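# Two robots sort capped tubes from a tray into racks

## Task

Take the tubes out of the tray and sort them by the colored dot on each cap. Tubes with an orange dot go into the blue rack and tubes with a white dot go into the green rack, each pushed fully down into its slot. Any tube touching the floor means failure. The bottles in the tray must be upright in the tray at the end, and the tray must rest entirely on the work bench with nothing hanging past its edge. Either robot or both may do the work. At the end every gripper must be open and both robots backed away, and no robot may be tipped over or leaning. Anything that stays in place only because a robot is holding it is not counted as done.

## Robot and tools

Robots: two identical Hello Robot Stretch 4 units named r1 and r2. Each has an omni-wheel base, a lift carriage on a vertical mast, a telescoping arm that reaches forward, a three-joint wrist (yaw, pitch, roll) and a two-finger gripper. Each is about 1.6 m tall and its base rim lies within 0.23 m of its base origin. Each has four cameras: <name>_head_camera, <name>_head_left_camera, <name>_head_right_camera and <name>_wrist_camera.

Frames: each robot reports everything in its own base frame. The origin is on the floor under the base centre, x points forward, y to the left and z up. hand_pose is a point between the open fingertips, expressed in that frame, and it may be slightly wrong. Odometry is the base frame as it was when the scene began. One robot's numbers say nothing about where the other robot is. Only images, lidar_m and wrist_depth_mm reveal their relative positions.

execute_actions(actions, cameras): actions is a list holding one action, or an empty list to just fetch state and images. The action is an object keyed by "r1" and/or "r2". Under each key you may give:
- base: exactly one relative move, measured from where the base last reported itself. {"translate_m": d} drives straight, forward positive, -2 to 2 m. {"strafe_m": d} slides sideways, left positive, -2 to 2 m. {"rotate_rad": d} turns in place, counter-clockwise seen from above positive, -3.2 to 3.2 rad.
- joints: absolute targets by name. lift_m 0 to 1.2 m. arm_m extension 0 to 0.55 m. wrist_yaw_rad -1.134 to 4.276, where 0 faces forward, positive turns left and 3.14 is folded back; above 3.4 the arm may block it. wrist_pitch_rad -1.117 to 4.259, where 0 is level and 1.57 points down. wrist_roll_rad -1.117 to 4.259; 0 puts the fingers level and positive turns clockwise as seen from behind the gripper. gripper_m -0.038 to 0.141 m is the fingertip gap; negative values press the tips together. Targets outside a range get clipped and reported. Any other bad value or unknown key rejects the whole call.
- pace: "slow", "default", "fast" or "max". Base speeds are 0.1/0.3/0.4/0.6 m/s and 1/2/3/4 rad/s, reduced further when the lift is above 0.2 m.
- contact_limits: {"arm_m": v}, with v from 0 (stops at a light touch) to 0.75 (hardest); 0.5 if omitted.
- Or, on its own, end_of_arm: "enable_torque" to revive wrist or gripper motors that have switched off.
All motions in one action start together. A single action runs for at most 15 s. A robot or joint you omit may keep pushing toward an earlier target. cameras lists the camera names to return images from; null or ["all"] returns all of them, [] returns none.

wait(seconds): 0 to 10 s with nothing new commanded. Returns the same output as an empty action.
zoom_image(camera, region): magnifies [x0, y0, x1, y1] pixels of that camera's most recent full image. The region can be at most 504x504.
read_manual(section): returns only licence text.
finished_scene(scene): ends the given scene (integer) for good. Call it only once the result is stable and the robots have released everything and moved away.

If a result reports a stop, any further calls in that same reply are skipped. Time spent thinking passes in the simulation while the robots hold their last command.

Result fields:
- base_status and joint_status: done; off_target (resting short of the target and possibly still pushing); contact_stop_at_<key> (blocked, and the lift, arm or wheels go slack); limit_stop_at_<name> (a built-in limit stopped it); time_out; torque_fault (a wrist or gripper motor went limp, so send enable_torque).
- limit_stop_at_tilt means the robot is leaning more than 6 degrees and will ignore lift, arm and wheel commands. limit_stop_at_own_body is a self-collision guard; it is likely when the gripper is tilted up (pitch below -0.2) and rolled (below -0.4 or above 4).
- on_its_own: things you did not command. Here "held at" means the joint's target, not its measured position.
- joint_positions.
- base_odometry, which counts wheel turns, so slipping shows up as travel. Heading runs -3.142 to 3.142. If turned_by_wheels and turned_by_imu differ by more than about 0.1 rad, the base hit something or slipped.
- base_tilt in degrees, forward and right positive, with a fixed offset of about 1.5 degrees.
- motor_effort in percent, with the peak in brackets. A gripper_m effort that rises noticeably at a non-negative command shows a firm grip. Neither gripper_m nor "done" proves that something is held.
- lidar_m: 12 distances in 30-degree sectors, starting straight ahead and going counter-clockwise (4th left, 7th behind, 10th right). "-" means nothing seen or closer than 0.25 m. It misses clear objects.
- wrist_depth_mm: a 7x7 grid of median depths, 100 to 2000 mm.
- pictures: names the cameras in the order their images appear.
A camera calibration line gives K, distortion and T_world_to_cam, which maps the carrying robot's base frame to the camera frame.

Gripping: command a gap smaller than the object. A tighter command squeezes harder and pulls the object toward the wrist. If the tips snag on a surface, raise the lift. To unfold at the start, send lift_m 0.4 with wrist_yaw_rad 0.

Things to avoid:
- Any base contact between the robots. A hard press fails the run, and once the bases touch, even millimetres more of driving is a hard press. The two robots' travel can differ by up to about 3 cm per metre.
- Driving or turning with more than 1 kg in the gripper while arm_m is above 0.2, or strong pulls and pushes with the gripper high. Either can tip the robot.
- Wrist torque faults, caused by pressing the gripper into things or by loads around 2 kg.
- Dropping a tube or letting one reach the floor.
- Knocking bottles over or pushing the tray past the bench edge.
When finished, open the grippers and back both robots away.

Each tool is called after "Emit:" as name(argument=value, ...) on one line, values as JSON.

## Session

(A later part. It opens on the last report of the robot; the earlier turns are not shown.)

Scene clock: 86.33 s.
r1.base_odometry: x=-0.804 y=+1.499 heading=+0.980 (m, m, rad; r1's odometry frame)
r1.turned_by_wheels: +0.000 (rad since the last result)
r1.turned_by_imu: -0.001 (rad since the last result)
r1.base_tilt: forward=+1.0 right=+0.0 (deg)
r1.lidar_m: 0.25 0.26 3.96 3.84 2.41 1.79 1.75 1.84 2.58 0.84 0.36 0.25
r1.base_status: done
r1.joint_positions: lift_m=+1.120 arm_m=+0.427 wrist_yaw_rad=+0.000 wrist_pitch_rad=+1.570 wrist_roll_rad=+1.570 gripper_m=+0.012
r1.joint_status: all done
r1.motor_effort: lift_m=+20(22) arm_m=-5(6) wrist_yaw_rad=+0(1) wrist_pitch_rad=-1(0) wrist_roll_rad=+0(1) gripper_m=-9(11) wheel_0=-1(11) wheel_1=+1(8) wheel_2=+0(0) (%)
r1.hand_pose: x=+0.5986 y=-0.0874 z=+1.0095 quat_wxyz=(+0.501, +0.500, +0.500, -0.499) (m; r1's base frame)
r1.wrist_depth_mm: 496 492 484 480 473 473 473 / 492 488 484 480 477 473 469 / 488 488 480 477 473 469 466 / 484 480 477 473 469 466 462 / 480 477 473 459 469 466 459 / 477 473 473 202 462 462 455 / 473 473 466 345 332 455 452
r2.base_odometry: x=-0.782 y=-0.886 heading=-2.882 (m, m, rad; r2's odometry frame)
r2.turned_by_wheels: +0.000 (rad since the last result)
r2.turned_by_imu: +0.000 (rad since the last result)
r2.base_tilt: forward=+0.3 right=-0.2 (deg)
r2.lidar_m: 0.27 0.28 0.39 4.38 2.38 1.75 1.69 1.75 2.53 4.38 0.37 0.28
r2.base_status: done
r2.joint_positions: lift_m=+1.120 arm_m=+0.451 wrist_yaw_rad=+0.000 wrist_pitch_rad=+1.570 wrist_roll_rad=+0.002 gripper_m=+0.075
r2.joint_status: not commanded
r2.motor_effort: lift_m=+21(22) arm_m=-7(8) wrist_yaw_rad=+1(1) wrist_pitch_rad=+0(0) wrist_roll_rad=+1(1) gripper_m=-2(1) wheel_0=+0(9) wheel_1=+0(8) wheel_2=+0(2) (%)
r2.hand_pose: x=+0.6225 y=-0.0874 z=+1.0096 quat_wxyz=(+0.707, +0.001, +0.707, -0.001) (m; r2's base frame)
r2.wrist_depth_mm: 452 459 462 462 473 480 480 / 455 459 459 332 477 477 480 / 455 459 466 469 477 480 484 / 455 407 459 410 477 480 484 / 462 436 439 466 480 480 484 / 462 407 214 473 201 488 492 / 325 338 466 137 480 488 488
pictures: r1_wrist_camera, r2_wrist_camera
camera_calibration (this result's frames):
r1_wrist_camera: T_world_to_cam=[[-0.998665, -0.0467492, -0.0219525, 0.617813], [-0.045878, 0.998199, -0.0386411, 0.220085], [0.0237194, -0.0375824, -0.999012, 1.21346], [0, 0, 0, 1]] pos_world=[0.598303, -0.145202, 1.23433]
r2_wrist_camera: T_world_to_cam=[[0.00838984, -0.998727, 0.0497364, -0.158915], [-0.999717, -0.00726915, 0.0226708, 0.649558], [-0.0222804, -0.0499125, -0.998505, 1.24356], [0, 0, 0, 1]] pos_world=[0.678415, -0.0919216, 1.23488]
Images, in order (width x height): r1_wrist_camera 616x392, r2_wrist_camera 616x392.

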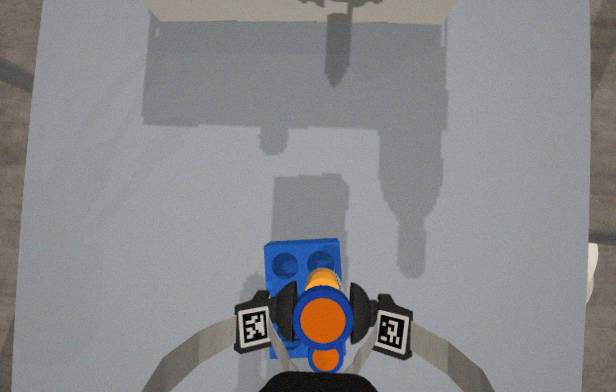

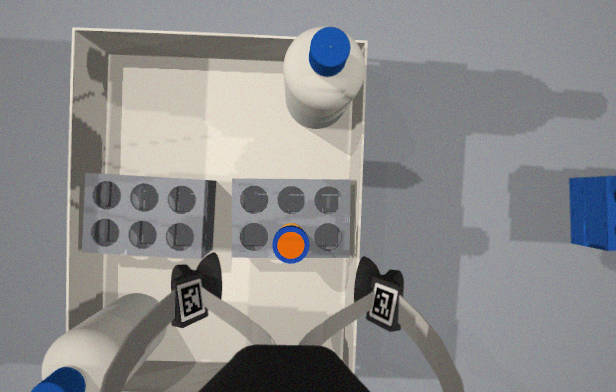

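Emit:
execute_actions(actions=[{"r1": {"base": {"strafe_m": -0.0011}, "joints": {"arm_m": 0.4295, "lift_m": 1.04}, "pace": "default"}, "r2": {"joints": {"lift_m": 0.983, "gripper_m": 0.065}, "pace": "default"}}], cameras=["r1_wrist_camera", "r2_wrist_camera"])

Emit:
zoom_image(camera="r1_wrist_camera", region=[240, 230, 360, 310])

Scene clock: 90.57 s.
r1.base_odometry: x=-0.803 y=+1.498 heading=+0.980 (m, m, rad; r1's odometry frame)
r1.turned_by_wheels: +0.000 (rad since the last result)
r1.turned_by_imu: -0.001 (rad since the last result)
r1.base_tilt: forward=+1.0 right=+0.0 (deg)
r1.lidar_m: 0.25 0.25 3.94 3.85 2.41 1.79 1.73 1.82 2.62 0.84 0.35 0.25
r1.base_status: done
r1.joint_positions: lift_m=+1.040 arm_m=+0.429 wrist_yaw_rad=+0.000 wrist_pitch_rad=+1.570 wrist_roll_rad=+1.570 gripper_m=+0.012
r1.joint_status: all done
r1.motor_effort: lift_m=+14(17) arm_m=+5(4) wrist_yaw_rad=-1(2) wrist_pitch_rad=-1(1) wrist_roll_rad=+0(0) gripper_m=-12(11) wheel_0=-2(5) wheel_1=+1(4) wheel_2=+0(1) (%)
r1.hand_pose: x=+0.5997 y=-0.0874 z=+0.9300 quat_wxyz=(+0.501, +0.500, +0.500, -0.499) (m; r1's base frame)
r1.wrist_depth_mm: 410 407 404 402 399 394 392 / 407 404 399 397 394 392 389 / 407 402 397 397 392 389 387 / 402 402 397 392 389 387 384 / 399 397 394 384 389 384 382 / 397 397 389 201 382 382 379 / 394 392 387 325 293 379 377
r2.base_odometry: x=-0.782 y=-0.886 heading=-2.882 (m, m, rad; r2's odometry frame)
r2.turned_by_wheels: +0.000 (rad since the last result)
r2.turned_by_imu: +0.000 (rad since the last result)
r2.base_tilt: forward=+0.2 right=-0.2 (deg)
r2.lidar_m: 0.27 0.28 0.40 4.35 2.37 1.73 1.70 1.78 2.52 4.37 0.41 0.29
r2.base_status: not commanded
r2.joint_positions: lift_m=+0.983 arm_m=+0.451 wrist_yaw_rad=+0.000 wrist_pitch_rad=+1.570 wrist_roll_rad=+0.002 gripper_m=+0.065
r2.joint_status: all done
r2.motor_effort: lift_m=+17(18) arm_m=-7(7) wrist_yaw_rad=+1(1) wrist_pitch_rad=+0(0) wrist_roll_rad=+1(1) gripper_m=-2(5) wheel_0=+0(0) wheel_1=+0(0) wheel_2=+0(0) (%)
r2.hand_pose: x=+0.6224 y=-0.0874 z=+0.8730 quat_wxyz=(+0.707, +0.001, +0.707, -0.001) (m; r2's base frame)
r2.wrist_depth_mm: 322 324 325 201 205 338 343 / 322 325 325 303 334 342 343 / 324 325 330 332 336 343 345 / 279 286 325 329 329 342 345 / 281 271 273 274 312 345 345 / 327 329 198 276 202 345 347 / 285 325 334 137 338 347 349
pictures: r1_wrist_camera, r2_wrist_camera
camera_calibration (this result's frames):
r1_wrist_camera: T_world_to_cam=[[-0.998665, -0.0467491, -0.0219525, 0.617197], [-0.0458779, 0.998199, -0.0386411, 0.217066], [0.0237194, -0.0375824, -0.999012, 1.13403], [0, 0, 0, 1]] pos_world=[0.599434, -0.145202, 1.15485]
r2_wrist_camera: T_world_to_cam=[[0.00838986, -0.998727, 0.0497364, -0.152119], [-0.999717, -0.00726917, 0.022671, 0.652651], [-0.0222806, -0.0499125, -0.998505, 1.10713], [0, 0, 0, 1]] pos_world=[0.67841, -0.0919216, 1.09824]
Images, in order (width x height): r1_wrist_camera 616x392, r2_wrist_camera 616x392.

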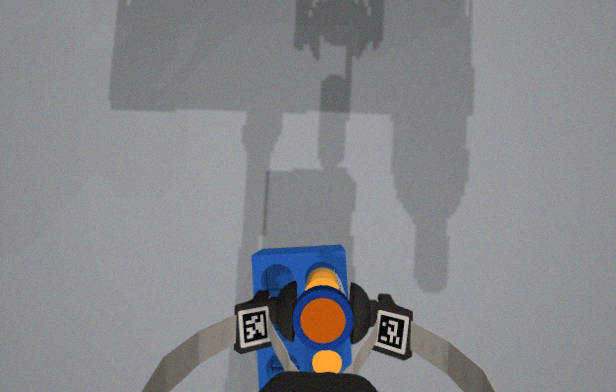

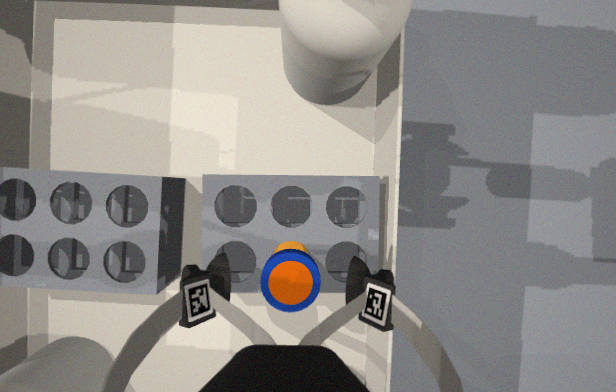

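Region (240, 230, 360, 310) of r1_wrist_camera's 616x392 image, scaled by 4.200.

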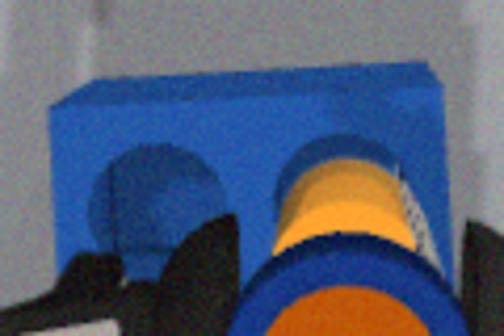

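Emit:
execute_actions(actions=[{"r1": {"joints": {"lift_m": 0.981}, "pace": "slow"}, "r2": {"joints": {"gripper_m": 0.012}}}], cameras=["r1_wrist_camera", "r2_wrist_camera", "r2_head_camera"])

Emit:
zoom_image(camera="r2_head_camera", region=[280, 290, 380, 390])

Scene clock: 92.90 s.
r1.base_odometry: x=-0.803 y=+1.498 heading=+0.980 (m, m, rad; r1's odometry frame)
r1.turned_by_wheels: +0.000 (rad since the last result)
r1.turned_by_imu: +0.000 (rad since the last result)
r1.base_tilt: forward=+1.0 right=-0.1 (deg)
r1.lidar_m: 0.25 0.25 3.98 3.83 2.42 1.79 1.75 1.84 2.56 0.83 0.32 0.25
r1.base_status: not commanded
r1.joint_positions: lift_m=+0.981 arm_m=+0.429 wrist_yaw_rad=+0.000 wrist_pitch_rad=+1.570 wrist_roll_rad=+1.570 gripper_m=+0.012
r1.joint_status: all done
r1.motor_effort: lift_m=+13(15) arm_m=+5(5) wrist_yaw_rad=-1(1) wrist_pitch_rad=-2(0) wrist_roll_rad=+0(0) gripper_m=-10(8) wheel_0=-2(2) wheel_1=+1(1) wheel_2=+0(0) (%)
r1.hand_pose: x=+0.5997 y=-0.0874 z=+0.8710 quat_wxyz=(+0.501, +0.500, +0.500, -0.499) (m; r1's base frame)
r1.wrist_depth_mm: 347 347 343 340 338 334 332 / 345 343 340 338 334 332 330 / 345 342 338 336 332 330 329 / 342 340 336 334 330 329 325 / 340 336 334 329 329 325 324 / 338 336 330 202 325 325 322 / 336 332 270 267 265 320 319
r2.base_odometry: x=-0.782 y=-0.886 heading=-2.882 (m, m, rad; r2's odometry frame)
r2.turned_by_wheels: +0.000 (rad since the last result)
r2.turned_by_imu: +0.000 (rad since the last result)
r2.base_tilt: forward=+0.2 right=-0.2 (deg)
r2.lidar_m: 0.26 0.29 0.39 4.36 2.37 1.76 1.69 1.78 2.52 4.37 0.39 0.28
r2.base_status: not commanded
r2.joint_positions: lift_m=+0.983 arm_m=+0.451 wrist_yaw_rad=+0.000 wrist_pitch_rad=+1.570 wrist_roll_rad=+0.002 gripper_m=+0.012
r2.joint_status: all done
r2.motor_effort: lift_m=+17(16) arm_m=-7(7) wrist_yaw_rad=+2(1) wrist_pitch_rad=-1(0) wrist_roll_rad=+1(1) gripper_m=-12(10) wheel_0=+0(0) wheel_1=+0(0) wheel_2=+0(0) (%)
r2.hand_pose: x=+0.6224 y=-0.0874 z=+0.8730 quat_wxyz=(+0.707, +0.001, +0.707, -0.001) (m; r2's base frame)
r2.wrist_depth_mm: 322 324 329 202 204 340 343 / 322 325 329 301 334 338 343 / 324 327 329 332 336 342 345 / 282 286 327 329 330 343 345 / 281 270 273 272 310 343 345 / 325 329 193 207 193 345 349 / 286 325 334 143 340 347 349
pictures: r1_wrist_camera, r2_head_camera, r2_wrist_camera
camera_calibration (this result's frames):
r1_wrist_camera: T_world_to_cam=[[-0.998665, -0.0467489, -0.0219525, 0.615905], [-0.0458777, 0.998199, -0.0386411, 0.214787], [0.0237194, -0.0375824, -0.999012, 1.07512], [0, 0, 0, 1]] pos_world=[0.599436, -0.145202, 1.09587]
r2_wrist_camera: T_world_to_cam=[[0.00838976, -0.998727, 0.0497364, -0.152119], [-0.999717, -0.00726907, 0.0226708, 0.652651], [-0.0222804, -0.0499125, -0.998505, 1.10713], [0, 0, 0, 1]] pos_world=[0.67841, -0.0919216, 1.09824]
Images, in order (width x height): r1_wrist_camera 616x392, r2_head_camera 420x560, r2_wrist_camera 616x392.

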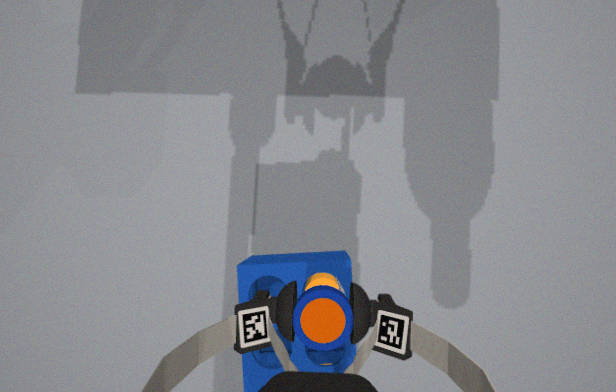

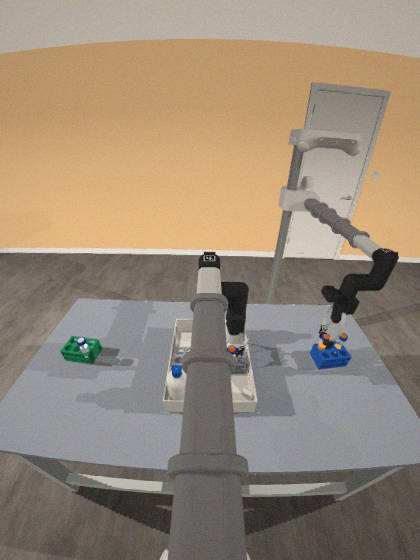

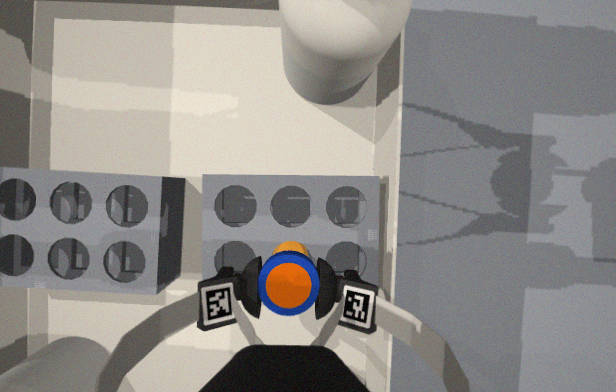

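Region (280, 290, 380, 390) of r2_head_camera's 420x560 image, scaled by 5.040, with more detail than that image has.

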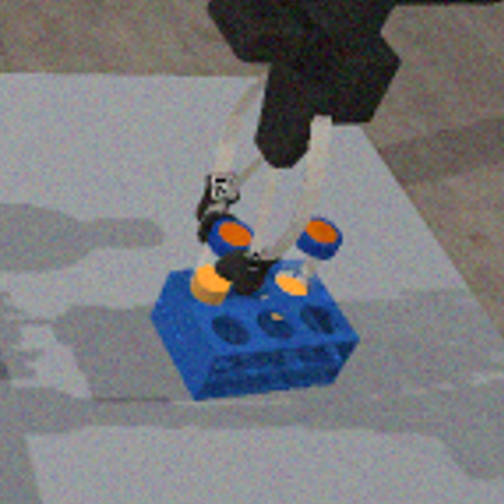

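Emit:
execute_actions(actions=[])

Scene clock: 94.97 s.
r1.base_odometry: x=-0.803 y=+1.498 heading=+0.980 (m, m, rad; r1's odometry frame)
r1.turned_by_wheels: +0.000 (rad since the last result)
r1.turned_by_imu: +0.000 (rad since the last result)
r1.base_tilt: forward=+0.9 right=-0.1 (deg)
r1.lidar_m: 0.25 0.27 3.98 3.84 2.42 1.81 1.73 1.84 2.53 0.81 0.35 0.25
r1.base_status: not commanded
r1.joint_positions: lift_m=+0.981 arm_m=+0.429 wrist_yaw_rad=+0.000 wrist_pitch_rad=+1.570 wrist_roll_rad=+1.570 gripper_m=+0.012
r1.joint_status: all done
r1.motor_effort: lift_m=+14(15) arm_m=+5(5) wrist_yaw_rad=+0(1) wrist_pitch_rad=-1(0) wrist_roll_rad=+0(0) gripper_m=-12(8) wheel_0=-2(2) wheel_1=+1(1) wheel_2=+0(0) (%)
r1.hand_pose: x=+0.5997 y=-0.0874 z=+0.8710 quat_wxyz=(+0.501, +0.500, +0.500, -0.499) (m; r1's base frame)
r1.wrist_depth_mm: 347 347 343 342 336 334 332 / 345 343 342 338 334 332 330 / 345 342 338 336 334 329 329 / 340 340 336 334 330 329 325 / 340 336 334 330 327 325 325 / 338 334 330 202 325 324 322 / 334 332 270 268 264 322 320
r2.base_odometry: x=-0.782 y=-0.886 heading=-2.882 (m, m, rad; r2's odometry frame)
r2.turned_by_wheels: +0.000 (rad since the last result)
r2.turned_by_imu: +0.000 (rad since the last result)
r2.base_tilt: forward=+0.2 right=-0.2 (deg)
r2.lidar_m: 0.27 0.26 0.39 4.37 2.36 1.76 1.69 1.77 2.51 4.38 0.39 0.26
r2.base_status: not commanded
r2.joint_positions: lift_m=+0.983 arm_m=+0.451 wrist_yaw_rad=+0.000 wrist_pitch_rad=+1.570 wrist_roll_rad=+0.002 gripper_m=+0.012
r2.joint_status: all done
r2.motor_effort: lift_m=+17(16) arm_m=-8(7) wrist_yaw_rad=+1(1) wrist_pitch_rad=+0(0) wrist_roll_rad=+1(1) gripper_m=-16(10) wheel_0=+0(0) wheel_1=+0(0) wheel_2=+0(0) (%)
r2.hand_pose: x=+0.6224 y=-0.0874 z=+0.8730 quat_wxyz=(+0.707, +0.001, +0.707, -0.001) (m; r2's base frame)
r2.wrist_depth_mm: 320 324 329 202 204 340 342 / 322 324 327 303 334 340 342 / 324 327 329 330 338 342 343 / 279 287 327 330 330 342 343 / 281 270 273 272 310 343 345 / 325 329 193 207 193 343 349 / 285 325 332 143 336 347 349
pictures: r1_head_camera, r1_head_left_camera, r1_head_right_camera, r1_wrist_camera, r2_head_camera, r2_head_left_camera, r2_head_right_camera, r2_wrist_camera
camera_calibration (this result's frames):
r1_wrist_camera: T_world_to_cam=[[-0.998665, -0.046749, -0.0219525, 0.615905], [-0.0458778, 0.998199, -0.0386411, 0.214787], [0.0237194, -0.0375824, -0.999012, 1.07512], [0, 0, 0, 1]] pos_world=[0.599436, -0.145202, 1.09587]
r2_wrist_camera: T_world_to_cam=[[0.00839013, -0.998727, 0.0497364, -0.152119], [-0.999717, -0.00726944, 0.0226707, 0.652651], [-0.0222803, -0.0499125, -0.998505, 1.10713], [0, 0, 0, 1]] pos_world=[0.67841, -0.0919215, 1.09824]
Images, in order (width x height): r1_head_camera 420x560, r1_head_left_camera 420x672, r1_head_right_camera 420x672, r1_wrist_camera 616x392, r2_head_camera 420x560, r2_head_left_camera 420x672, r2_head_right_camera 420x672, r2_wrist_camera 616x392.

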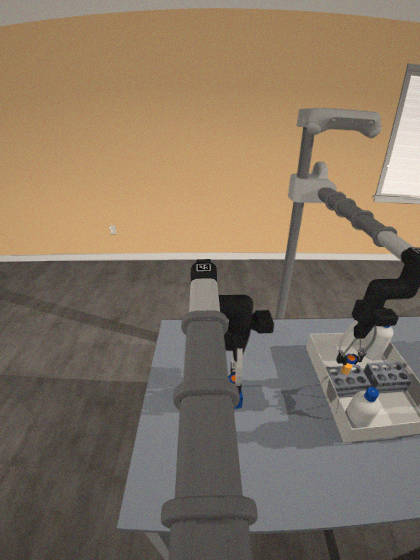

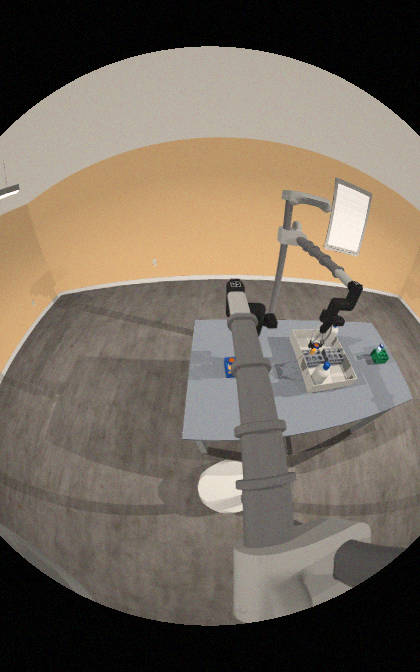

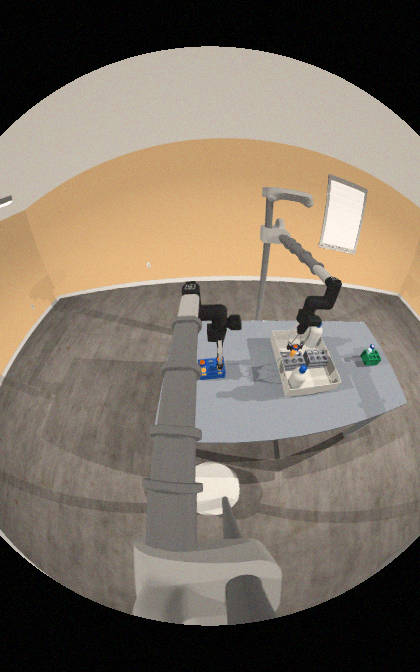

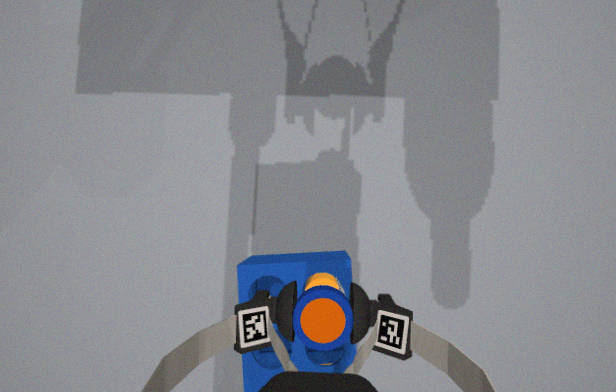

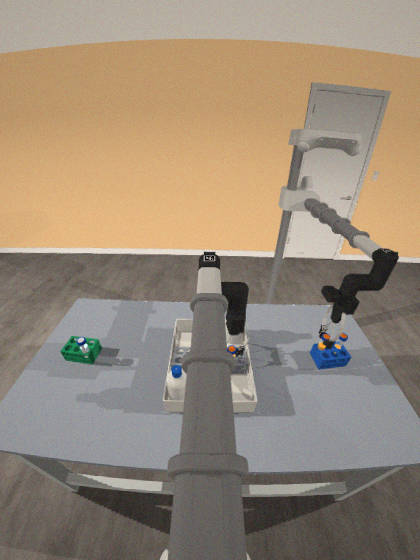

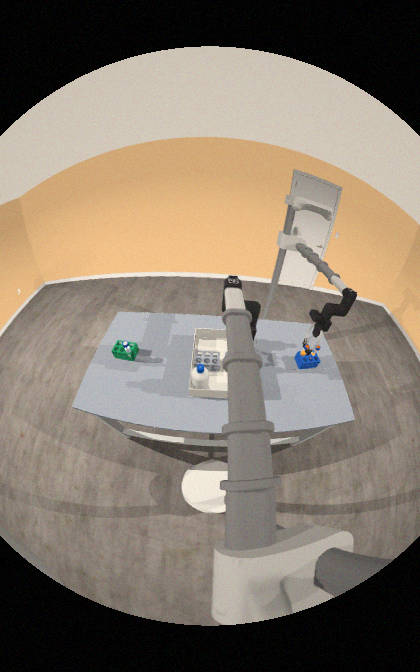

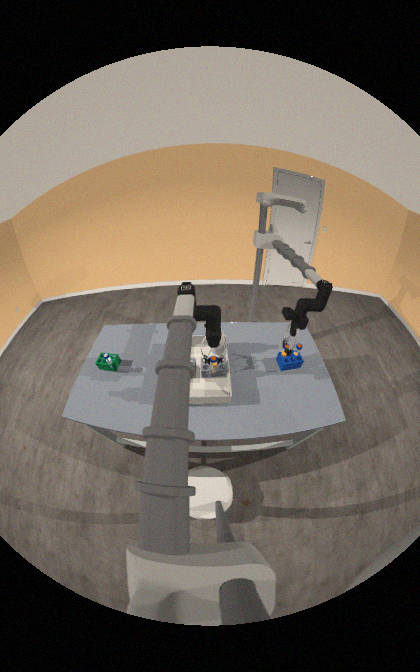

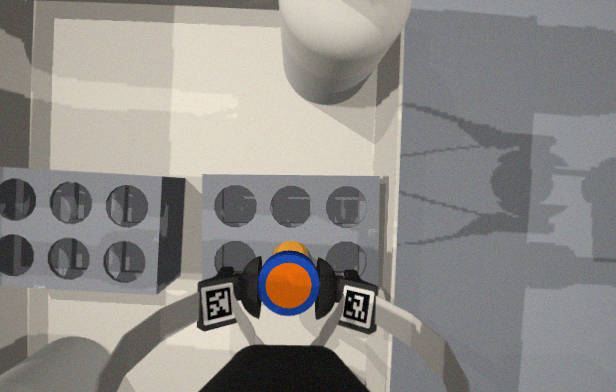

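Emit:
execute_actions(actions=[{"r1": {"joints": {"gripper_m": 0.068}}, "r2": {"joints": {"lift_m": 1.12}}}], cameras=["r1_wrist_camera", "r2_wrist_camera"])

Scene clock: 96.90 s.
r1.base_odometry: x=-0.803 y=+1.498 heading=+0.980 (m, m, rad; r1's odometry frame)
r1.turned_by_wheels: +0.000 (rad since the last result)
r1.turned_by_imu: +0.000 (rad since the last result)
r1.base_tilt: forward=+0.9 right=-0.1 (deg)
r1.lidar_m: 0.25 0.25 3.99 3.85 2.39 1.80 1.73 1.85 2.57 0.84 0.33 0.25
r1.base_status: not commanded
r1.joint_positions: lift_m=+0.981 arm_m=+0.429 wrist_yaw_rad=+0.000 wrist_pitch_rad=+1.570 wrist_roll_rad=+1.570 gripper_m=+0.068
r1.joint_status: all done
r1.motor_effort: lift_m=+14(13) arm_m=+5(5) wrist_yaw_rad=-1(1) wrist_pitch_rad=-1(1) wrist_roll_rad=+0(0) gripper_m=-3(9) wheel_0=-2(2) wheel_1=+1(1) wheel_2=+0(0) (%)
r1.hand_pose: x=+0.5997 y=-0.0874 z=+0.8710 quat_wxyz=(+0.501, +0.500, +0.500, -0.499) (m; r1's base frame)
r1.wrist_depth_mm: 349 345 343 340 338 336 332 / 347 343 342 338 336 332 330 / 343 342 338 336 334 330 327 / 342 340 336 334 329 327 325 / 340 336 334 330 329 327 325 / 338 334 219 209 325 325 324 / 336 330 300 208 324 322 320
r2.base_odometry: x=-0.782 y=-0.886 heading=-2.882 (m, m, rad; r2's odometry frame)
r2.turned_by_wheels: +0.000 (rad since the last result)
r2.turned_by_imu: +0.000 (rad since the last result)
r2.base_tilt: forward=+0.3 right=-0.2 (deg)
r2.lidar_m: 0.27 0.28 0.40 4.36 2.37 1.76 1.70 1.78 2.51 4.37 0.38 0.28
r2.base_status: not commanded
r2.joint_positions: lift_m=+1.120 arm_m=+0.451 wrist_yaw_rad=+0.000 wrist_pitch_rad=+1.570 wrist_roll_rad=+0.002 gripper_m=+0.012
r2.joint_status: all done
r2.motor_effort: lift_m=+22(23) arm_m=-7(8) wrist_yaw_rad=+1(0) wrist_pitch_rad=+0(0) wrist_roll_rad=+1(1) gripper_m=-15(12) wheel_0=+0(0) wheel_1=+0(0) wheel_2=+0(0) (%)
r2.hand_pose: x=+0.6224 y=-0.0874 z=+1.0095 quat_wxyz=(+0.707, +0.001, +0.707, -0.001) (m; r2's base frame)
r2.wrist_depth_mm: 455 455 459 466 473 477 480 / 455 455 466 332 473 480 477 / 452 459 459 469 477 480 488 / 455 404 452 410 480 488 488 / 459 439 455 410 477 480 488 / 459 413 192 207 193 484 492 / 327 332 466 143 480 484 492
pictures: r1_wrist_camera, r2_wrist_camera
camera_calibration (this result's frames):
r1_wrist_camera: T_world_to_cam=[[-0.998665, -0.0467492, -0.0219526, 0.615905], [-0.0458779, 0.998199, -0.0386411, 0.214787], [0.0237195, -0.0375824, -0.999012, 1.07512], [0, 0, 0, 1]] pos_world=[0.599436, -0.145202, 1.09587]
r2_wrist_camera: T_world_to_cam=[[0.00838985, -0.998727, 0.0497364, -0.15891], [-0.999717, -0.00726916, 0.0226707, 0.649554], [-0.0222803, -0.0499125, -0.998505, 1.24346], [0, 0, 0, 1]] pos_world=[0.678407, -0.0919216, 1.23478]
Images, in order (width x height): r1_wrist_camera 616x392, r2_wrist_camera 616x392.

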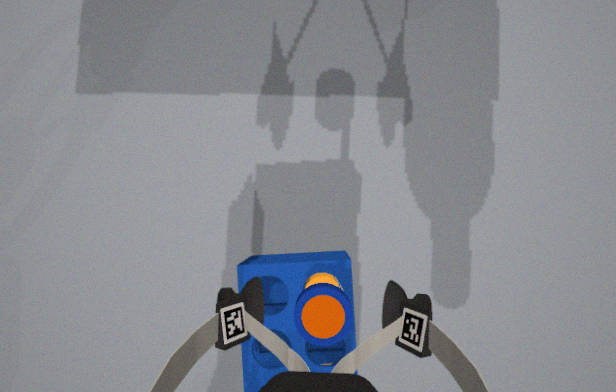

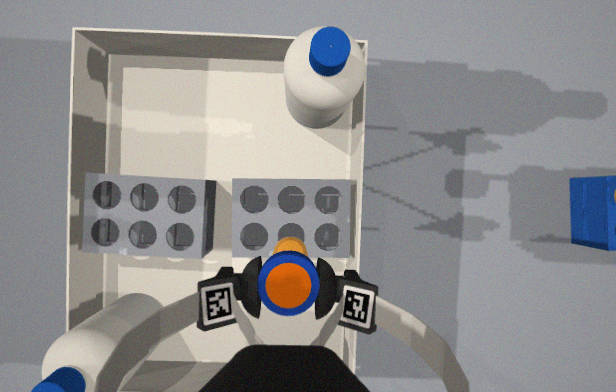

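Emit:
zoom_image(camera="r2_wrist_camera", region=[210, 170, 370, 270])

Emit:
execute_actions(actions=[{"r1": {"joints": {"lift_m": 1.12}}}], cameras=["r1_wrist_camera"])

Region (210, 170, 370, 270) of r2_wrist_camera's 616x392 image, scaled by 3.150; it fills the top 315 rows of this view, and the rest is white.

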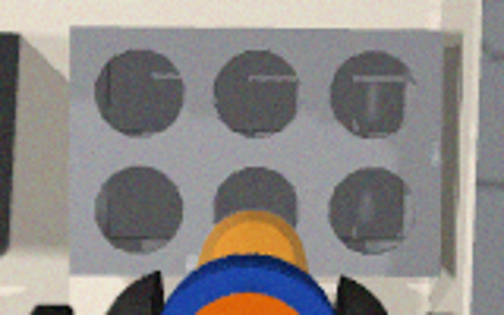

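Scene clock: 99.07 s.
r1.base_odometry: x=-0.803 y=+1.498 heading=+0.980 (m, m, rad; r1's odometry frame)
r1.turned_by_wheels: +0.000 (rad since the last result)
r1.turned_by_imu: +0.000 (rad since the last result)
r1.base_tilt: forward=+1.1 right=-0.2 (deg)
r1.lidar_m: 0.25 0.26 3.95 3.84 2.42 1.79 1.74 1.86 2.59 0.83 0.34 0.25
r1.base_status: not commanded
r1.joint_positions: lift_m=+1.120 arm_m=+0.429 wrist_yaw_rad=+0.000 wrist_pitch_rad=+1.570 wrist_roll_rad=+1.570 gripper_m=+0.068
r1.joint_status: all done
r1.motor_effort: lift_m=+21(25) arm_m=+5(5) wrist_yaw_rad=-1(2) wrist_pitch_rad=-1(0) wrist_roll_rad=-1(0) gripper_m=-2(4) wheel_0=-2(2) wheel_1=+1(1) wheel_2=+0(0) (%)
r1.hand_pose: x=+0.5997 y=-0.0874 z=+1.0094 quat_wxyz=(+0.501, +0.500, +0.500, -0.499) (m; r1's base frame)
r1.wrist_depth_mm: 496 488 484 480 477 473 469 / 492 484 484 477 477 469 466 / 484 484 480 477 469 469 466 / 484 480 477 473 469 466 462 / 480 477 473 466 469 462 459 / 477 477 219 410 459 462 455 / 477 473 466 343 459 455 455
r2.base_odometry: x=-0.782 y=-0.886 heading=-2.882 (m, m, rad; r2's odometry frame)
r2.turned_by_wheels: +0.000 (rad since the last result)
r2.turned_by_imu: +0.000 (rad since the last result)
r2.base_tilt: forward=+0.2 right=-0.1 (deg)
r2.lidar_m: 0.25 0.28 0.41 4.36 2.36 1.75 1.70 1.80 2.52 4.38 0.39 0.27
r2.base_status: not commanded
r2.joint_positions: lift_m=+1.120 arm_m=+0.451 wrist_yaw_rad=+0.000 wrist_pitch_rad=+1.570 wrist_roll_rad=+0.002 gripper_m=+0.012
r2.joint_status: not commanded
r2.motor_effort: lift_m=+22(22) arm_m=-8(7) wrist_yaw_rad=+2(1) wrist_pitch_rad=-1(0) wrist_roll_rad=+0(1) gripper_m=-9(10) wheel_0=+0(0) wheel_1=+0(0) wheel_2=+0(0) (%)
r2.hand_pose: x=+0.6224 y=-0.0874 z=+1.0095 quat_wxyz=(+0.707, +0.001, +0.707, -0.001) (m; r2's base frame)
r2.wrist_depth_mm: 452 455 462 462 469 477 480 / 452 455 462 330 473 480 484 / 455 455 466 466 473 480 484 / 459 404 455 413 477 484 484 / 462 436 459 410 480 480 484 / 459 413 193 206 193 484 492 / 327 330 462 144 480 488 496
pictures: r1_wrist_camera
camera_calibration (this result's frames):
r1_wrist_camera: T_world_to_cam=[[-0.998665, -0.0467492, -0.0219523, 0.618945], [-0.045878, 0.998199, -0.0386411, 0.220134], [0.0237193, -0.0375824, -0.999012, 1.21334], [0, 0, 0, 1]] pos_world=[0.599439, -0.145202, 1.23424]
Images, in order (width x height): r1_wrist_camera 616x392.

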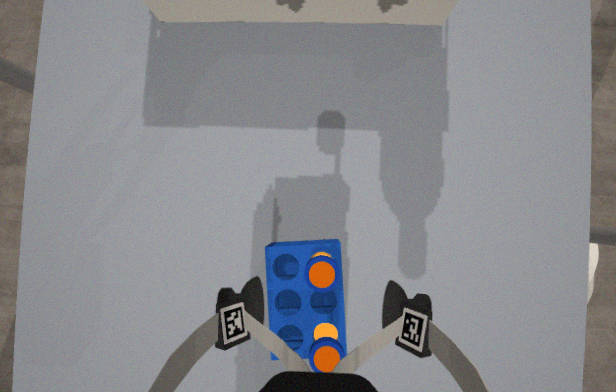

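Emit:
execute_actions(actions=[{"r1": {"base": {"translate_m": -0.4}, "joints": {"arm_m": 0.0}, "pace": "fast"}, "r2": {"base": {"strafe_m": -0.386}, "joints": {"arm_m": 0.472}}}], cameras=["r2_wrist_camera", "r2_head_camera"])

Emit:
zoom_image(camera="r2_wrist_camera", region=[230, 160, 430, 285])

Scene clock: 106.40 s.
r1.base_odometry: x=-1.026 y=+1.166 heading=+0.979 (m, m, rad; r1's odometry frame)
r1.turned_by_wheels: +0.000 (rad since the last result)
r1.turned_by_imu: -0.002 (rad since the last result)
r1.base_tilt: forward=+1.0 right=-0.1 (deg)
r1.lidar_m: 0.63 0.68 3.99 3.85 1.78 1.40 1.34 1.42 2.01 4.88 0.90 0.66
r1.base_status: done
r1.joint_positions: lift_m=+1.120 arm_m=+0.001 wrist_yaw_rad=+0.000 wrist_pitch_rad=+1.570 wrist_roll_rad=+1.570 gripper_m=+0.068
r1.joint_status: all done
r1.motor_effort: lift_m=+21(21) arm_m=-6(5) wrist_yaw_rad=+0(1) wrist_pitch_rad=-2(2) wrist_roll_rad=-1(0) gripper_m=-4(2) wheel_0=-1(7) wheel_1=-2(6) wheel_2=-1(9) (%)
r1.hand_pose: x=+0.1722 y=-0.0874 z=+1.0094 quat_wxyz=(+0.500, +0.500, +0.500, -0.500) (m; r1's base frame)
r1.wrist_depth_mm: 1308 1281 1281 1281 1255 1255 1255 / 1308 1281 1255 1255 1255 1229 1205 / 1281 1281 1255 1255 1229 1255 1229 / 1281 1281 1281 1255 1229 1229 1205 / 1281 1255 1255 1060 1008 647 377 / 1255 1229 219 1229 1008 1205 1182 / 750 1255 1205 1229 1182 1205 1182
r2.base_odometry: x=-0.881 y=-0.513 heading=-2.882 (m, m, rad; r2's odometry frame)
r2.turned_by_wheels: +0.000 (rad since the last result)
r2.turned_by_imu: +0.000 (rad since the last result)
r2.base_tilt: forward=+0.3 right=-0.2 (deg)
r2.lidar_m: 0.26 0.26 0.38 1.14 2.38 1.75 1.69 1.78 2.54 4.00 0.37 0.28
r2.base_status: done
r2.joint_positions: lift_m=+1.120 arm_m=+0.471 wrist_yaw_rad=+0.000 wrist_pitch_rad=+1.570 wrist_roll_rad=+0.002 gripper_m=+0.012
r2.joint_status: all done
r2.motor_effort: lift_m=+21(22) arm_m=+8(8) wrist_yaw_rad=+1(1) wrist_pitch_rad=+0(1) wrist_roll_rad=+0(1) gripper_m=-12(14) wheel_0=-2(7) wheel_1=+1(9) wheel_2=+0(1) (%)
r2.hand_pose: x=+0.6418 y=-0.0874 z=+1.0096 quat_wxyz=(+0.707, +0.001, +0.707, -0.001) (m; r2's base frame)
r2.wrist_depth_mm: 455 459 462 466 469 477 1229 / 452 459 462 469 469 480 1281 / 459 462 462 473 473 477 1255 / 455 459 469 418 473 480 1255 / 459 466 466 415 480 484 1281 / 462 466 192 207 192 484 1281 / 462 462 469 143 484 492 1308
pictures: r2_head_camera, r2_wrist_camera
camera_calibration (this result's frames):
r2_wrist_camera: T_world_to_cam=[[0.00841803, -0.998727, 0.0497363, -0.159094], [-0.999716, -0.00729656, 0.022687, 0.668903], [-0.0222953, -0.0499131, -0.998505, 1.24398], [0, 0, 0, 1]] pos_world=[0.697787, -0.09192, 1.23486]
Images, in order (width x height): r2_head_camera 420x560, r2_wrist_camera 616x392.

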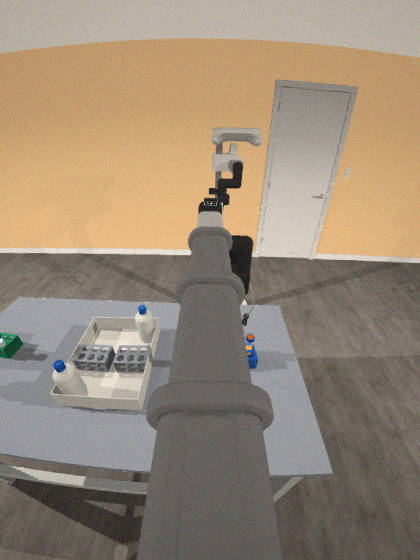

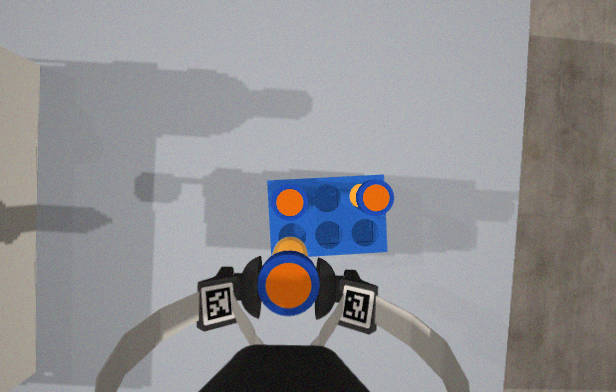

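Region (230, 160, 430, 285) of r2_wrist_camera's 616x392 image, scaled by 2.520; it fills the top 315 rows of this view, and the rest is white.

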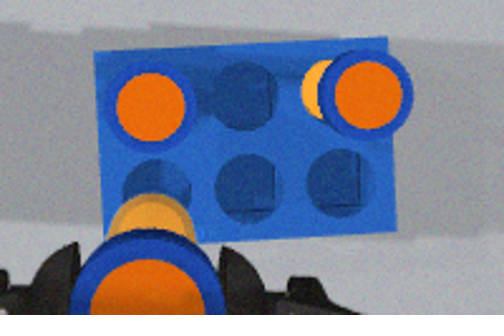

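Emit:
execute_actions(actions=[{"r2": {"base": {"strafe_m": -0.0015}, "joints": {"lift_m": 1.04}}}], cameras=["r2_wrist_camera"])

Emit:
zoom_image(camera="r2_wrist_camera", region=[220, 160, 440, 298])

Scene clock: 110.07 s.
r1.base_odometry: x=-1.026 y=+1.166 heading=+0.979 (m, m, rad; r1's odometry frame)
r1.turned_by_wheels: +0.000 (rad since the last result)
r1.turned_by_imu: -0.001 (rad since the last result)
r1.base_tilt: forward=+1.0 right=-0.1 (deg)
r1.lidar_m: 0.61 0.66 3.97 3.85 1.81 1.36 1.33 1.43 1.99 4.88 0.89 0.67
r1.base_status: not commanded
r1.joint_positions: lift_m=+1.120 arm_m=+0.001 wrist_yaw_rad=+0.000 wrist_pitch_rad=+1.570 wrist_roll_rad=+1.570 gripper_m=+0.068
r1.joint_status: not commanded
r1.motor_effort: lift_m=+21(21) arm_m=-5(5) wrist_yaw_rad=+1(2) wrist_pitch_rad=-1(2) wrist_roll_rad=-1(1) gripper_m=-1(2) wheel_0=-1(1) wheel_1=-2(2) wheel_2=-1(1) (%)
r1.hand_pose: x=+0.1722 y=-0.0874 z=+1.0094 quat_wxyz=(+0.500, +0.500, +0.500, -0.500) (m; r1's base frame)
r1.wrist_depth_mm: 1308 1308 1308 1281 1255 1255 1255 / 1308 1308 1281 1255 1229 1229 1229 / 1281 1308 1281 1255 1229 1229 1205 / 1255 1281 1255 1255 1255 1229 1229 / 1255 1255 1255 1060 1008 640 377 / 1255 1255 219 1229 1008 1229 1205 / 750 1255 1229 1229 1229 1205 1182
r2.base_odometry: x=-0.881 y=-0.511 heading=-2.882 (m, m, rad; r2's odometry frame)
r2.turned_by_wheels: +0.000 (rad since the last result)
r2.turned_by_imu: +0.000 (rad since the last result)
r2.base_tilt: forward=+0.2 right=-0.3 (deg)
r2.lidar_m: 0.26 0.28 0.38 1.14 2.37 1.75 1.71 1.79 2.52 3.99 0.39 0.28
r2.base_status: done
r2.joint_positions: lift_m=+1.040 arm_m=+0.471 wrist_yaw_rad=+0.000 wrist_pitch_rad=+1.570 wrist_roll_rad=+0.002 gripper_m=+0.012
r2.joint_status: all done
r2.motor_effort: lift_m=+17(20) arm_m=+7(7) wrist_yaw_rad=+0(0) wrist_pitch_rad=+0(0) wrist_roll_rad=+1(1) gripper_m=-10(12) wheel_0=+0(2) wheel_1=+1(7) wheel_2=+0(0) (%)
r2.hand_pose: x=+0.6418 y=-0.0874 z=+0.9299 quat_wxyz=(+0.707, +0.001, +0.707, -0.001) (m; r2's base frame)
r2.wrist_depth_mm: 377 379 382 389 392 397 397 / 379 382 387 389 392 397 798 / 379 384 387 389 397 397 778 / 382 387 389 336 334 399 798 / 382 387 389 293 399 402 1205 / 382 384 193 207 193 404 1205 / 387 387 394 144 399 404 1205
pictures: r2_wrist_camera
camera_calibration (this result's frames):
r2_wrist_camera: T_world_to_cam=[[0.00841812, -0.998727, 0.0497363, -0.155133], [-0.999716, -0.00729663, 0.0226873, 0.670714], [-0.0222955, -0.0499131, -0.998505, 1.16445], [0, 0, 0, 1]] pos_world=[0.697791, -0.09192, 1.15521]
Images, in order (width x height): r2_wrist_camera 616x392.

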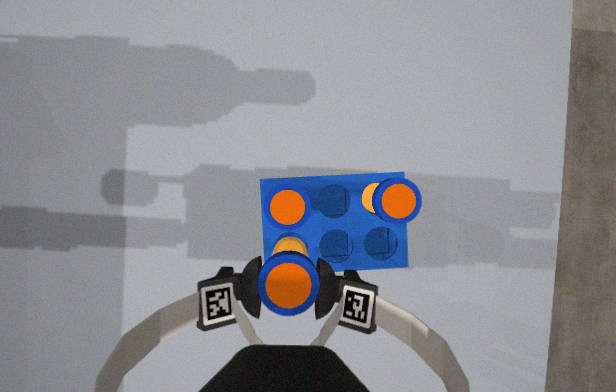

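Region (220, 160, 440, 298) of r2_wrist_camera's 616x392 image, scaled by 2.291; it fills the top 316 rows of this view, and the rest is white.

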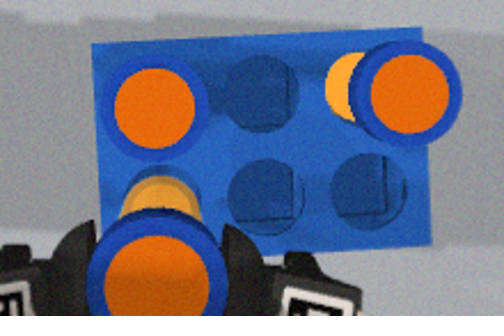

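Emit:
execute_actions(actions=[{"r2": {"joints": {"lift_m": 0.981}, "pace": "slow"}}], cameras=["r2_wrist_camera"])

Scene clock: 112.07 s.
r1.base_odometry: x=-1.026 y=+1.166 heading=+0.979 (m, m, rad; r1's odometry frame)
r1.turned_by_wheels: +0.000 (rad since the last result)
r1.turned_by_imu: +0.000 (rad since the last result)
r1.base_tilt: forward=+0.9 right=+0.0 (deg)
r1.lidar_m: 0.64 0.68 3.97 3.85 1.75 1.40 1.33 1.43 1.97 4.88 0.87 0.65
r1.base_status: not commanded
r1.joint_positions: lift_m=+1.120 arm_m=+0.001 wrist_yaw_rad=+0.000 wrist_pitch_rad=+1.570 wrist_roll_rad=+1.570 gripper_m=+0.068
r1.joint_status: not commanded
r1.motor_effort: lift_m=+21(21) arm_m=-5(5) wrist_yaw_rad=+2(1) wrist_pitch_rad=-1(0) wrist_roll_rad=+0(1) gripper_m=-4(4) wheel_0=-1(1) wheel_1=-2(2) wheel_2=-1(1) (%)
r1.hand_pose: x=+0.1722 y=-0.0874 z=+1.0094 quat_wxyz=(+0.500, +0.500, +0.500, -0.500) (m; r1's base frame)
r1.wrist_depth_mm: 1308 1308 1308 1255 1255 1255 1255 / 1308 1281 1281 1255 1255 1255 1229 / 1281 1281 1255 1255 1255 1229 1229 / 1281 1255 1255 1255 1229 1229 1205 / 1255 1255 1255 1060 1008 640 377 / 1255 1229 218 1229 1025 1205 1205 / 759 1229 1229 1205 1182 1205 1205
r2.base_odometry: x=-0.881 y=-0.511 heading=-2.882 (m, m, rad; r2's odometry frame)
r2.turned_by_wheels: +0.000 (rad since the last result)
r2.turned_by_imu: +0.000 (rad since the last result)
r2.base_tilt: forward=+0.2 right=-0.2 (deg)
r2.lidar_m: 0.25 0.26 0.41 1.15 2.37 1.76 1.70 1.77 2.52 3.99 0.39 0.28
r2.base_status: not commanded
r2.joint_positions: lift_m=+0.981 arm_m=+0.471 wrist_yaw_rad=+0.000 wrist_pitch_rad=+1.570 wrist_roll_rad=+0.002 gripper_m=+0.012
r2.joint_status: all done
r2.motor_effort: lift_m=+16(18) arm_m=+7(7) wrist_yaw_rad=+1(1) wrist_pitch_rad=-1(0) wrist_roll_rad=+1(1) gripper_m=-11(14) wheel_0=+1(0) wheel_1=+1(1) wheel_2=+0(0) (%)
r2.hand_pose: x=+0.6418 y=-0.0874 z=+0.8710 quat_wxyz=(+0.707, +0.001, +0.707, -0.001) (m; r2's base frame)
r2.wrist_depth_mm: 320 324 329 330 332 336 340 / 322 324 329 330 334 338 340 / 324 325 329 332 334 340 342 / 324 327 330 276 274 340 345 / 325 329 329 216 278 342 343 / 327 330 193 206 193 345 347 / 329 329 334 143 340 343 349
pictures: r2_wrist_camera
camera_calibration (this result's frames):
r2_wrist_camera: T_world_to_cam=[[0.00841795, -0.998727, 0.0497363, -0.1522], [-0.999716, -0.00729647, 0.0226873, 0.672053], [-0.0222955, -0.0499131, -0.998505, 1.10557], [0, 0, 0, 1]] pos_world=[0.697792, -0.09192, 1.09624]
Images, in order (width x height): r2_wrist_camera 616x392.

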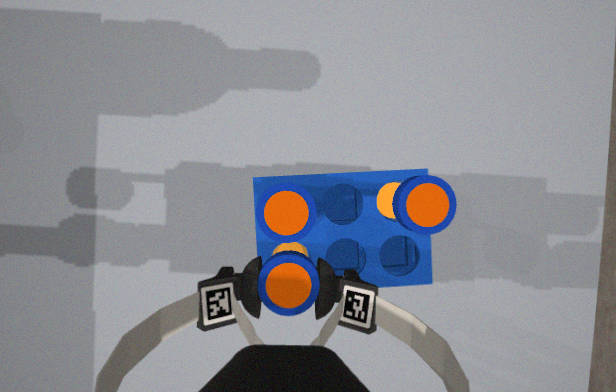

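Emit:
execute_actions(actions=[{"r2": {"joints": {"gripper_m": 0.065}}}], cameras=["r2_wrist_camera"])

Scene clock: 119.00 s.
r1.base_odometry: x=-1.026 y=+1.166 heading=+0.979 (m, m, rad; r1's odometry frame)
r1.turned_by_wheels: +0.000 (rad since the last result)
r1.turned_by_imu: -0.001 (rad since the last result)
r1.base_tilt: forward=+1.0 right=-0.2 (deg)
r1.lidar_m: 0.63 0.68 3.96 3.85 1.80 1.39 1.35 1.40 2.01 4.90 0.89 0.66
r1.base_status: not commanded
r1.joint_positions: lift_m=+1.120 arm_m=+0.001 wrist_yaw_rad=+0.000 wrist_pitch_rad=+1.570 wrist_roll_rad=+1.570 gripper_m=+0.068
r1.joint_status: not commanded
r1.motor_effort: lift_m=+21(21) arm_m=-5(5) wrist_yaw_rad=+0(1) wrist_pitch_rad=+0(0) wrist_roll_rad=-1(2) gripper_m=-3(4) wheel_0=-1(1) wheel_1=-2(2) wheel_2=-1(1) (%)
r1.hand_pose: x=+0.1722 y=-0.0874 z=+1.0094 quat_wxyz=(+0.500, +0.500, +0.500, -0.500) (m; r1's base frame)
r1.wrist_depth_mm: 1308 1281 1281 1255 1255 1255 1229 / 1308 1281 1255 1255 1255 1255 1229 / 1281 1281 1281 1255 1255 1229 1229 / 1281 1281 1255 1229 1229 1205 1205 / 1281 1281 1255 1060 1025 640 375 / 1255 1255 219 1229 1008 1205 1205 / 750 1229 1229 1229 1229 1205 1182
r2.base_odometry: x=-0.881 y=-0.511 heading=-2.882 (m, m, rad; r2's odometry frame)
r2.turned_by_wheels: +0.000 (rad since the last result)
r2.turned_by_imu: +0.000 (rad since the last result)
r2.base_tilt: forward=+0.3 right=-0.1 (deg)
r2.lidar_m: 0.25 0.25 0.39 1.14 2.38 1.76 1.70 1.79 2.50 3.99 0.40 0.26
r2.base_status: not commanded
r2.joint_positions: lift_m=+0.981 arm_m=+0.471 wrist_yaw_rad=+0.000 wrist_pitch_rad=+1.570 wrist_roll_rad=+0.002 gripper_m=+0.065
r2.joint_status: all done
r2.motor_effort: lift_m=+16(16) arm_m=+7(8) wrist_yaw_rad=+1(2) wrist_pitch_rad=+0(1) wrist_roll_rad=+1(1) gripper_m=-2(12) wheel_0=+0(0) wheel_1=+1(1) wheel_2=+0(0) (%)
r2.hand_pose: x=+0.6418 y=-0.0874 z=+0.8710 quat_wxyz=(+0.707, +0.001, +0.707, -0.001) (m; r2's base frame)
r2.wrist_depth_mm: 322 324 325 330 334 336 340 / 322 324 330 332 336 338 342 / 322 325 327 332 336 340 342 / 325 329 330 274 274 342 343 / 325 329 332 274 278 342 345 / 327 330 199 277 203 343 343 / 329 330 334 137 340 343 347
pictures: r2_wrist_camera
camera_calibration (this result's frames):
r2_wrist_camera: T_world_to_cam=[[0.00841778, -0.998727, 0.0497363, -0.1522], [-0.999716, -0.00729631, 0.0226872, 0.672053], [-0.0222954, -0.0499131, -0.998505, 1.10557], [0, 0, 0, 1]] pos_world=[0.697793, -0.09192, 1.09624]
Images, in order (width x height): r2_wrist_camera 616x392.

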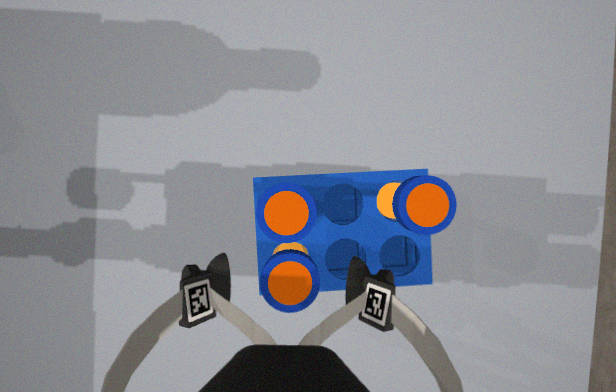

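Emit:
zoom_image(camera="r2_wrist_camera", region=[230, 165, 470, 325])

Region (230, 165, 470, 325) of r2_wrist_camera's 616x392 image, scaled by 2.100.

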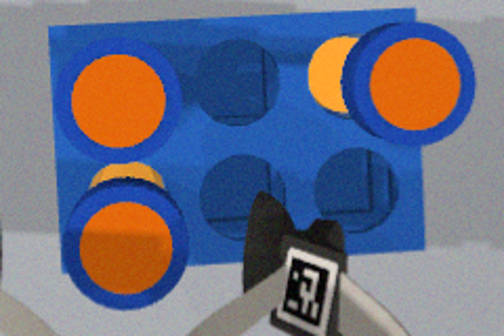

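Emit:
execute_actions(actions=[{"r2": {"base": {"translate_m": -0.4}, "joints": {"lift_m": 1.12, "arm_m": 0.0}, "pace": "fast"}}], cameras=["r1_head_camera", "r2_head_camera"])

Scene clock: 122.97 s.
r1.base_odometry: x=-1.026 y=+1.166 heading=+0.979 (m, m, rad; r1's odometry frame)
r1.turned_by_wheels: +0.000 (rad since the last result)
r1.turned_by_imu: -0.001 (rad since the last result)
r1.base_tilt: forward=+0.9 right=-0.1 (deg)
r1.lidar_m: 0.62 0.66 3.96 3.85 1.79 1.36 1.33 1.41 2.01 4.89 0.84 0.66
r1.base_status: not commanded
r1.joint_positions: lift_m=+1.120 arm_m=+0.001 wrist_yaw_rad=+0.000 wrist_pitch_rad=+1.570 wrist_roll_rad=+1.570 gripper_m=+0.068
r1.joint_status: not commanded
r1.motor_effort: lift_m=+21(21) arm_m=-5(5) wrist_yaw_rad=-1(0) wrist_pitch_rad=-1(1) wrist_roll_rad=-1(1) gripper_m=-5(2) wheel_0=-1(1) wheel_1=-2(2) wheel_2=-1(1) (%)
r1.hand_pose: x=+0.1722 y=-0.0874 z=+1.0094 quat_wxyz=(+0.500, +0.500, +0.500, -0.500) (m; r1's base frame)
r1.wrist_depth_mm: 1308 1308 1281 1281 1255 1255 1229 / 1308 1308 1281 1281 1255 1229 1229 / 1281 1281 1281 1229 1229 1205 1229 / 1281 1281 1255 1229 1229 1229 1229 / 1281 1255 1255 1060 1008 640 375 / 1281 1255 219 1229 1008 1205 1205 / 750 1255 1255 1205 1205 1205 1205
r2.base_odometry: x=-0.495 y=-0.409 heading=-2.882 (m, m, rad; r2's odometry frame)
r2.turned_by_wheels: +0.000 (rad since the last result)
r2.turned_by_imu: +0.001 (rad since the last result)
r2.base_tilt: forward=+0.3 right=-0.3 (deg)
r2.lidar_m: 0.64 0.69 0.95 4.72 1.82 1.35 1.30 1.37 1.96 3.97 4.15 0.68
r2.base_status: done
r2.joint_positions: lift_m=+1.120 arm_m=+0.003 wrist_yaw_rad=+0.000 wrist_pitch_rad=+1.570 wrist_roll_rad=+0.002 gripper_m=+0.065
r2.joint_status: all done
joint sent to its limit — the command would take r2.arm_m past its lower limit, so that joint was sent only as far as its limit.
r2.motor_effort: lift_m=+22(22) arm_m=-7(8) wrist_yaw_rad=+2(1) wrist_pitch_rad=-1(2) wrist_roll_rad=+1(1) gripper_m=-3(2) wheel_0=-1(4) wheel_1=+0(10) wheel_2=-2(10) (%)
r2.hand_pose: x=+0.1737 y=-0.0874 z=+1.0095 quat_wxyz=(+0.707, +0.001, +0.707, -0.001) (m; r2's base frame)
r2.wrist_depth_mm: 1182 1205 1182 1229 1229 1229 1255 / 1182 1205 1205 1229 1255 1255 1255 / 1182 1205 1229 1205 1229 1281 1255 / 1205 1205 1205 1229 1255 1255 1281 / 1182 1205 1008 1008 1255 1255 1281 / 1182 1205 198 1025 202 1255 1255 / 1229 1205 1255 137 1255 1229 1281
pictures: r1_head_camera, r2_head_camera
Images, in order (width x height): r1_head_camera 420x560, r2_head_camera 420x560.

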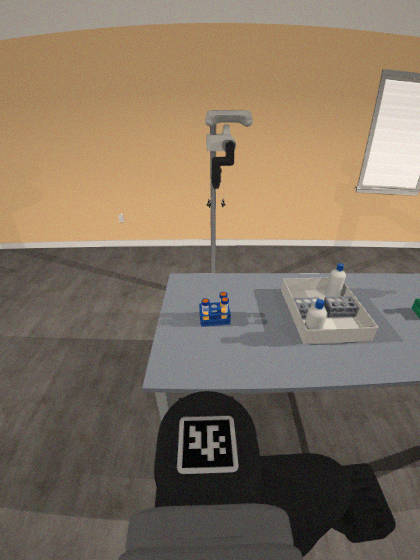

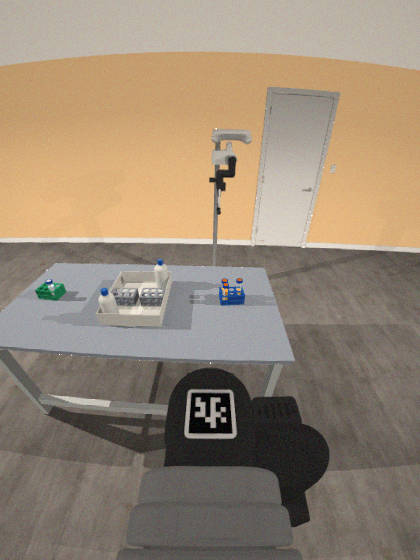

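Emit:
zoom_image(camera="r2_head_camera", region=[10, 250, 290, 340])

Emit:
zoom_image(camera="r1_head_camera", region=[180, 260, 400, 350])

Region (10, 250, 290, 340) of r2_head_camera's 420x560 image, scaled by 1.800, with more detail than that image has; it fills the top 162 rows of this view, and the rest is white.

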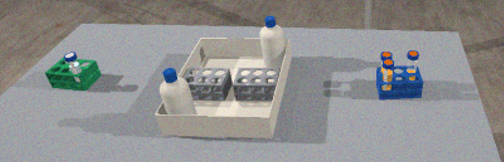

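Region (180, 260, 400, 350) of r1_head_camera's 420x560 image, scaled by 2.291, with more detail than that image has; it fills the top 206 rows of this view, and the rest is white.

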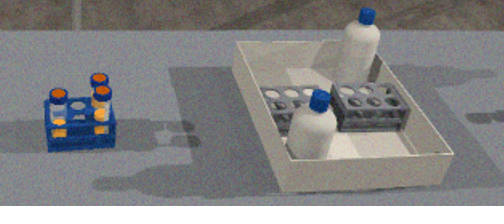

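All tubes are sorted and seated, bottles are upright, and the tray is on the bench.

Emit:
finished_scene(scene=2)

The scene is finished: the task was done.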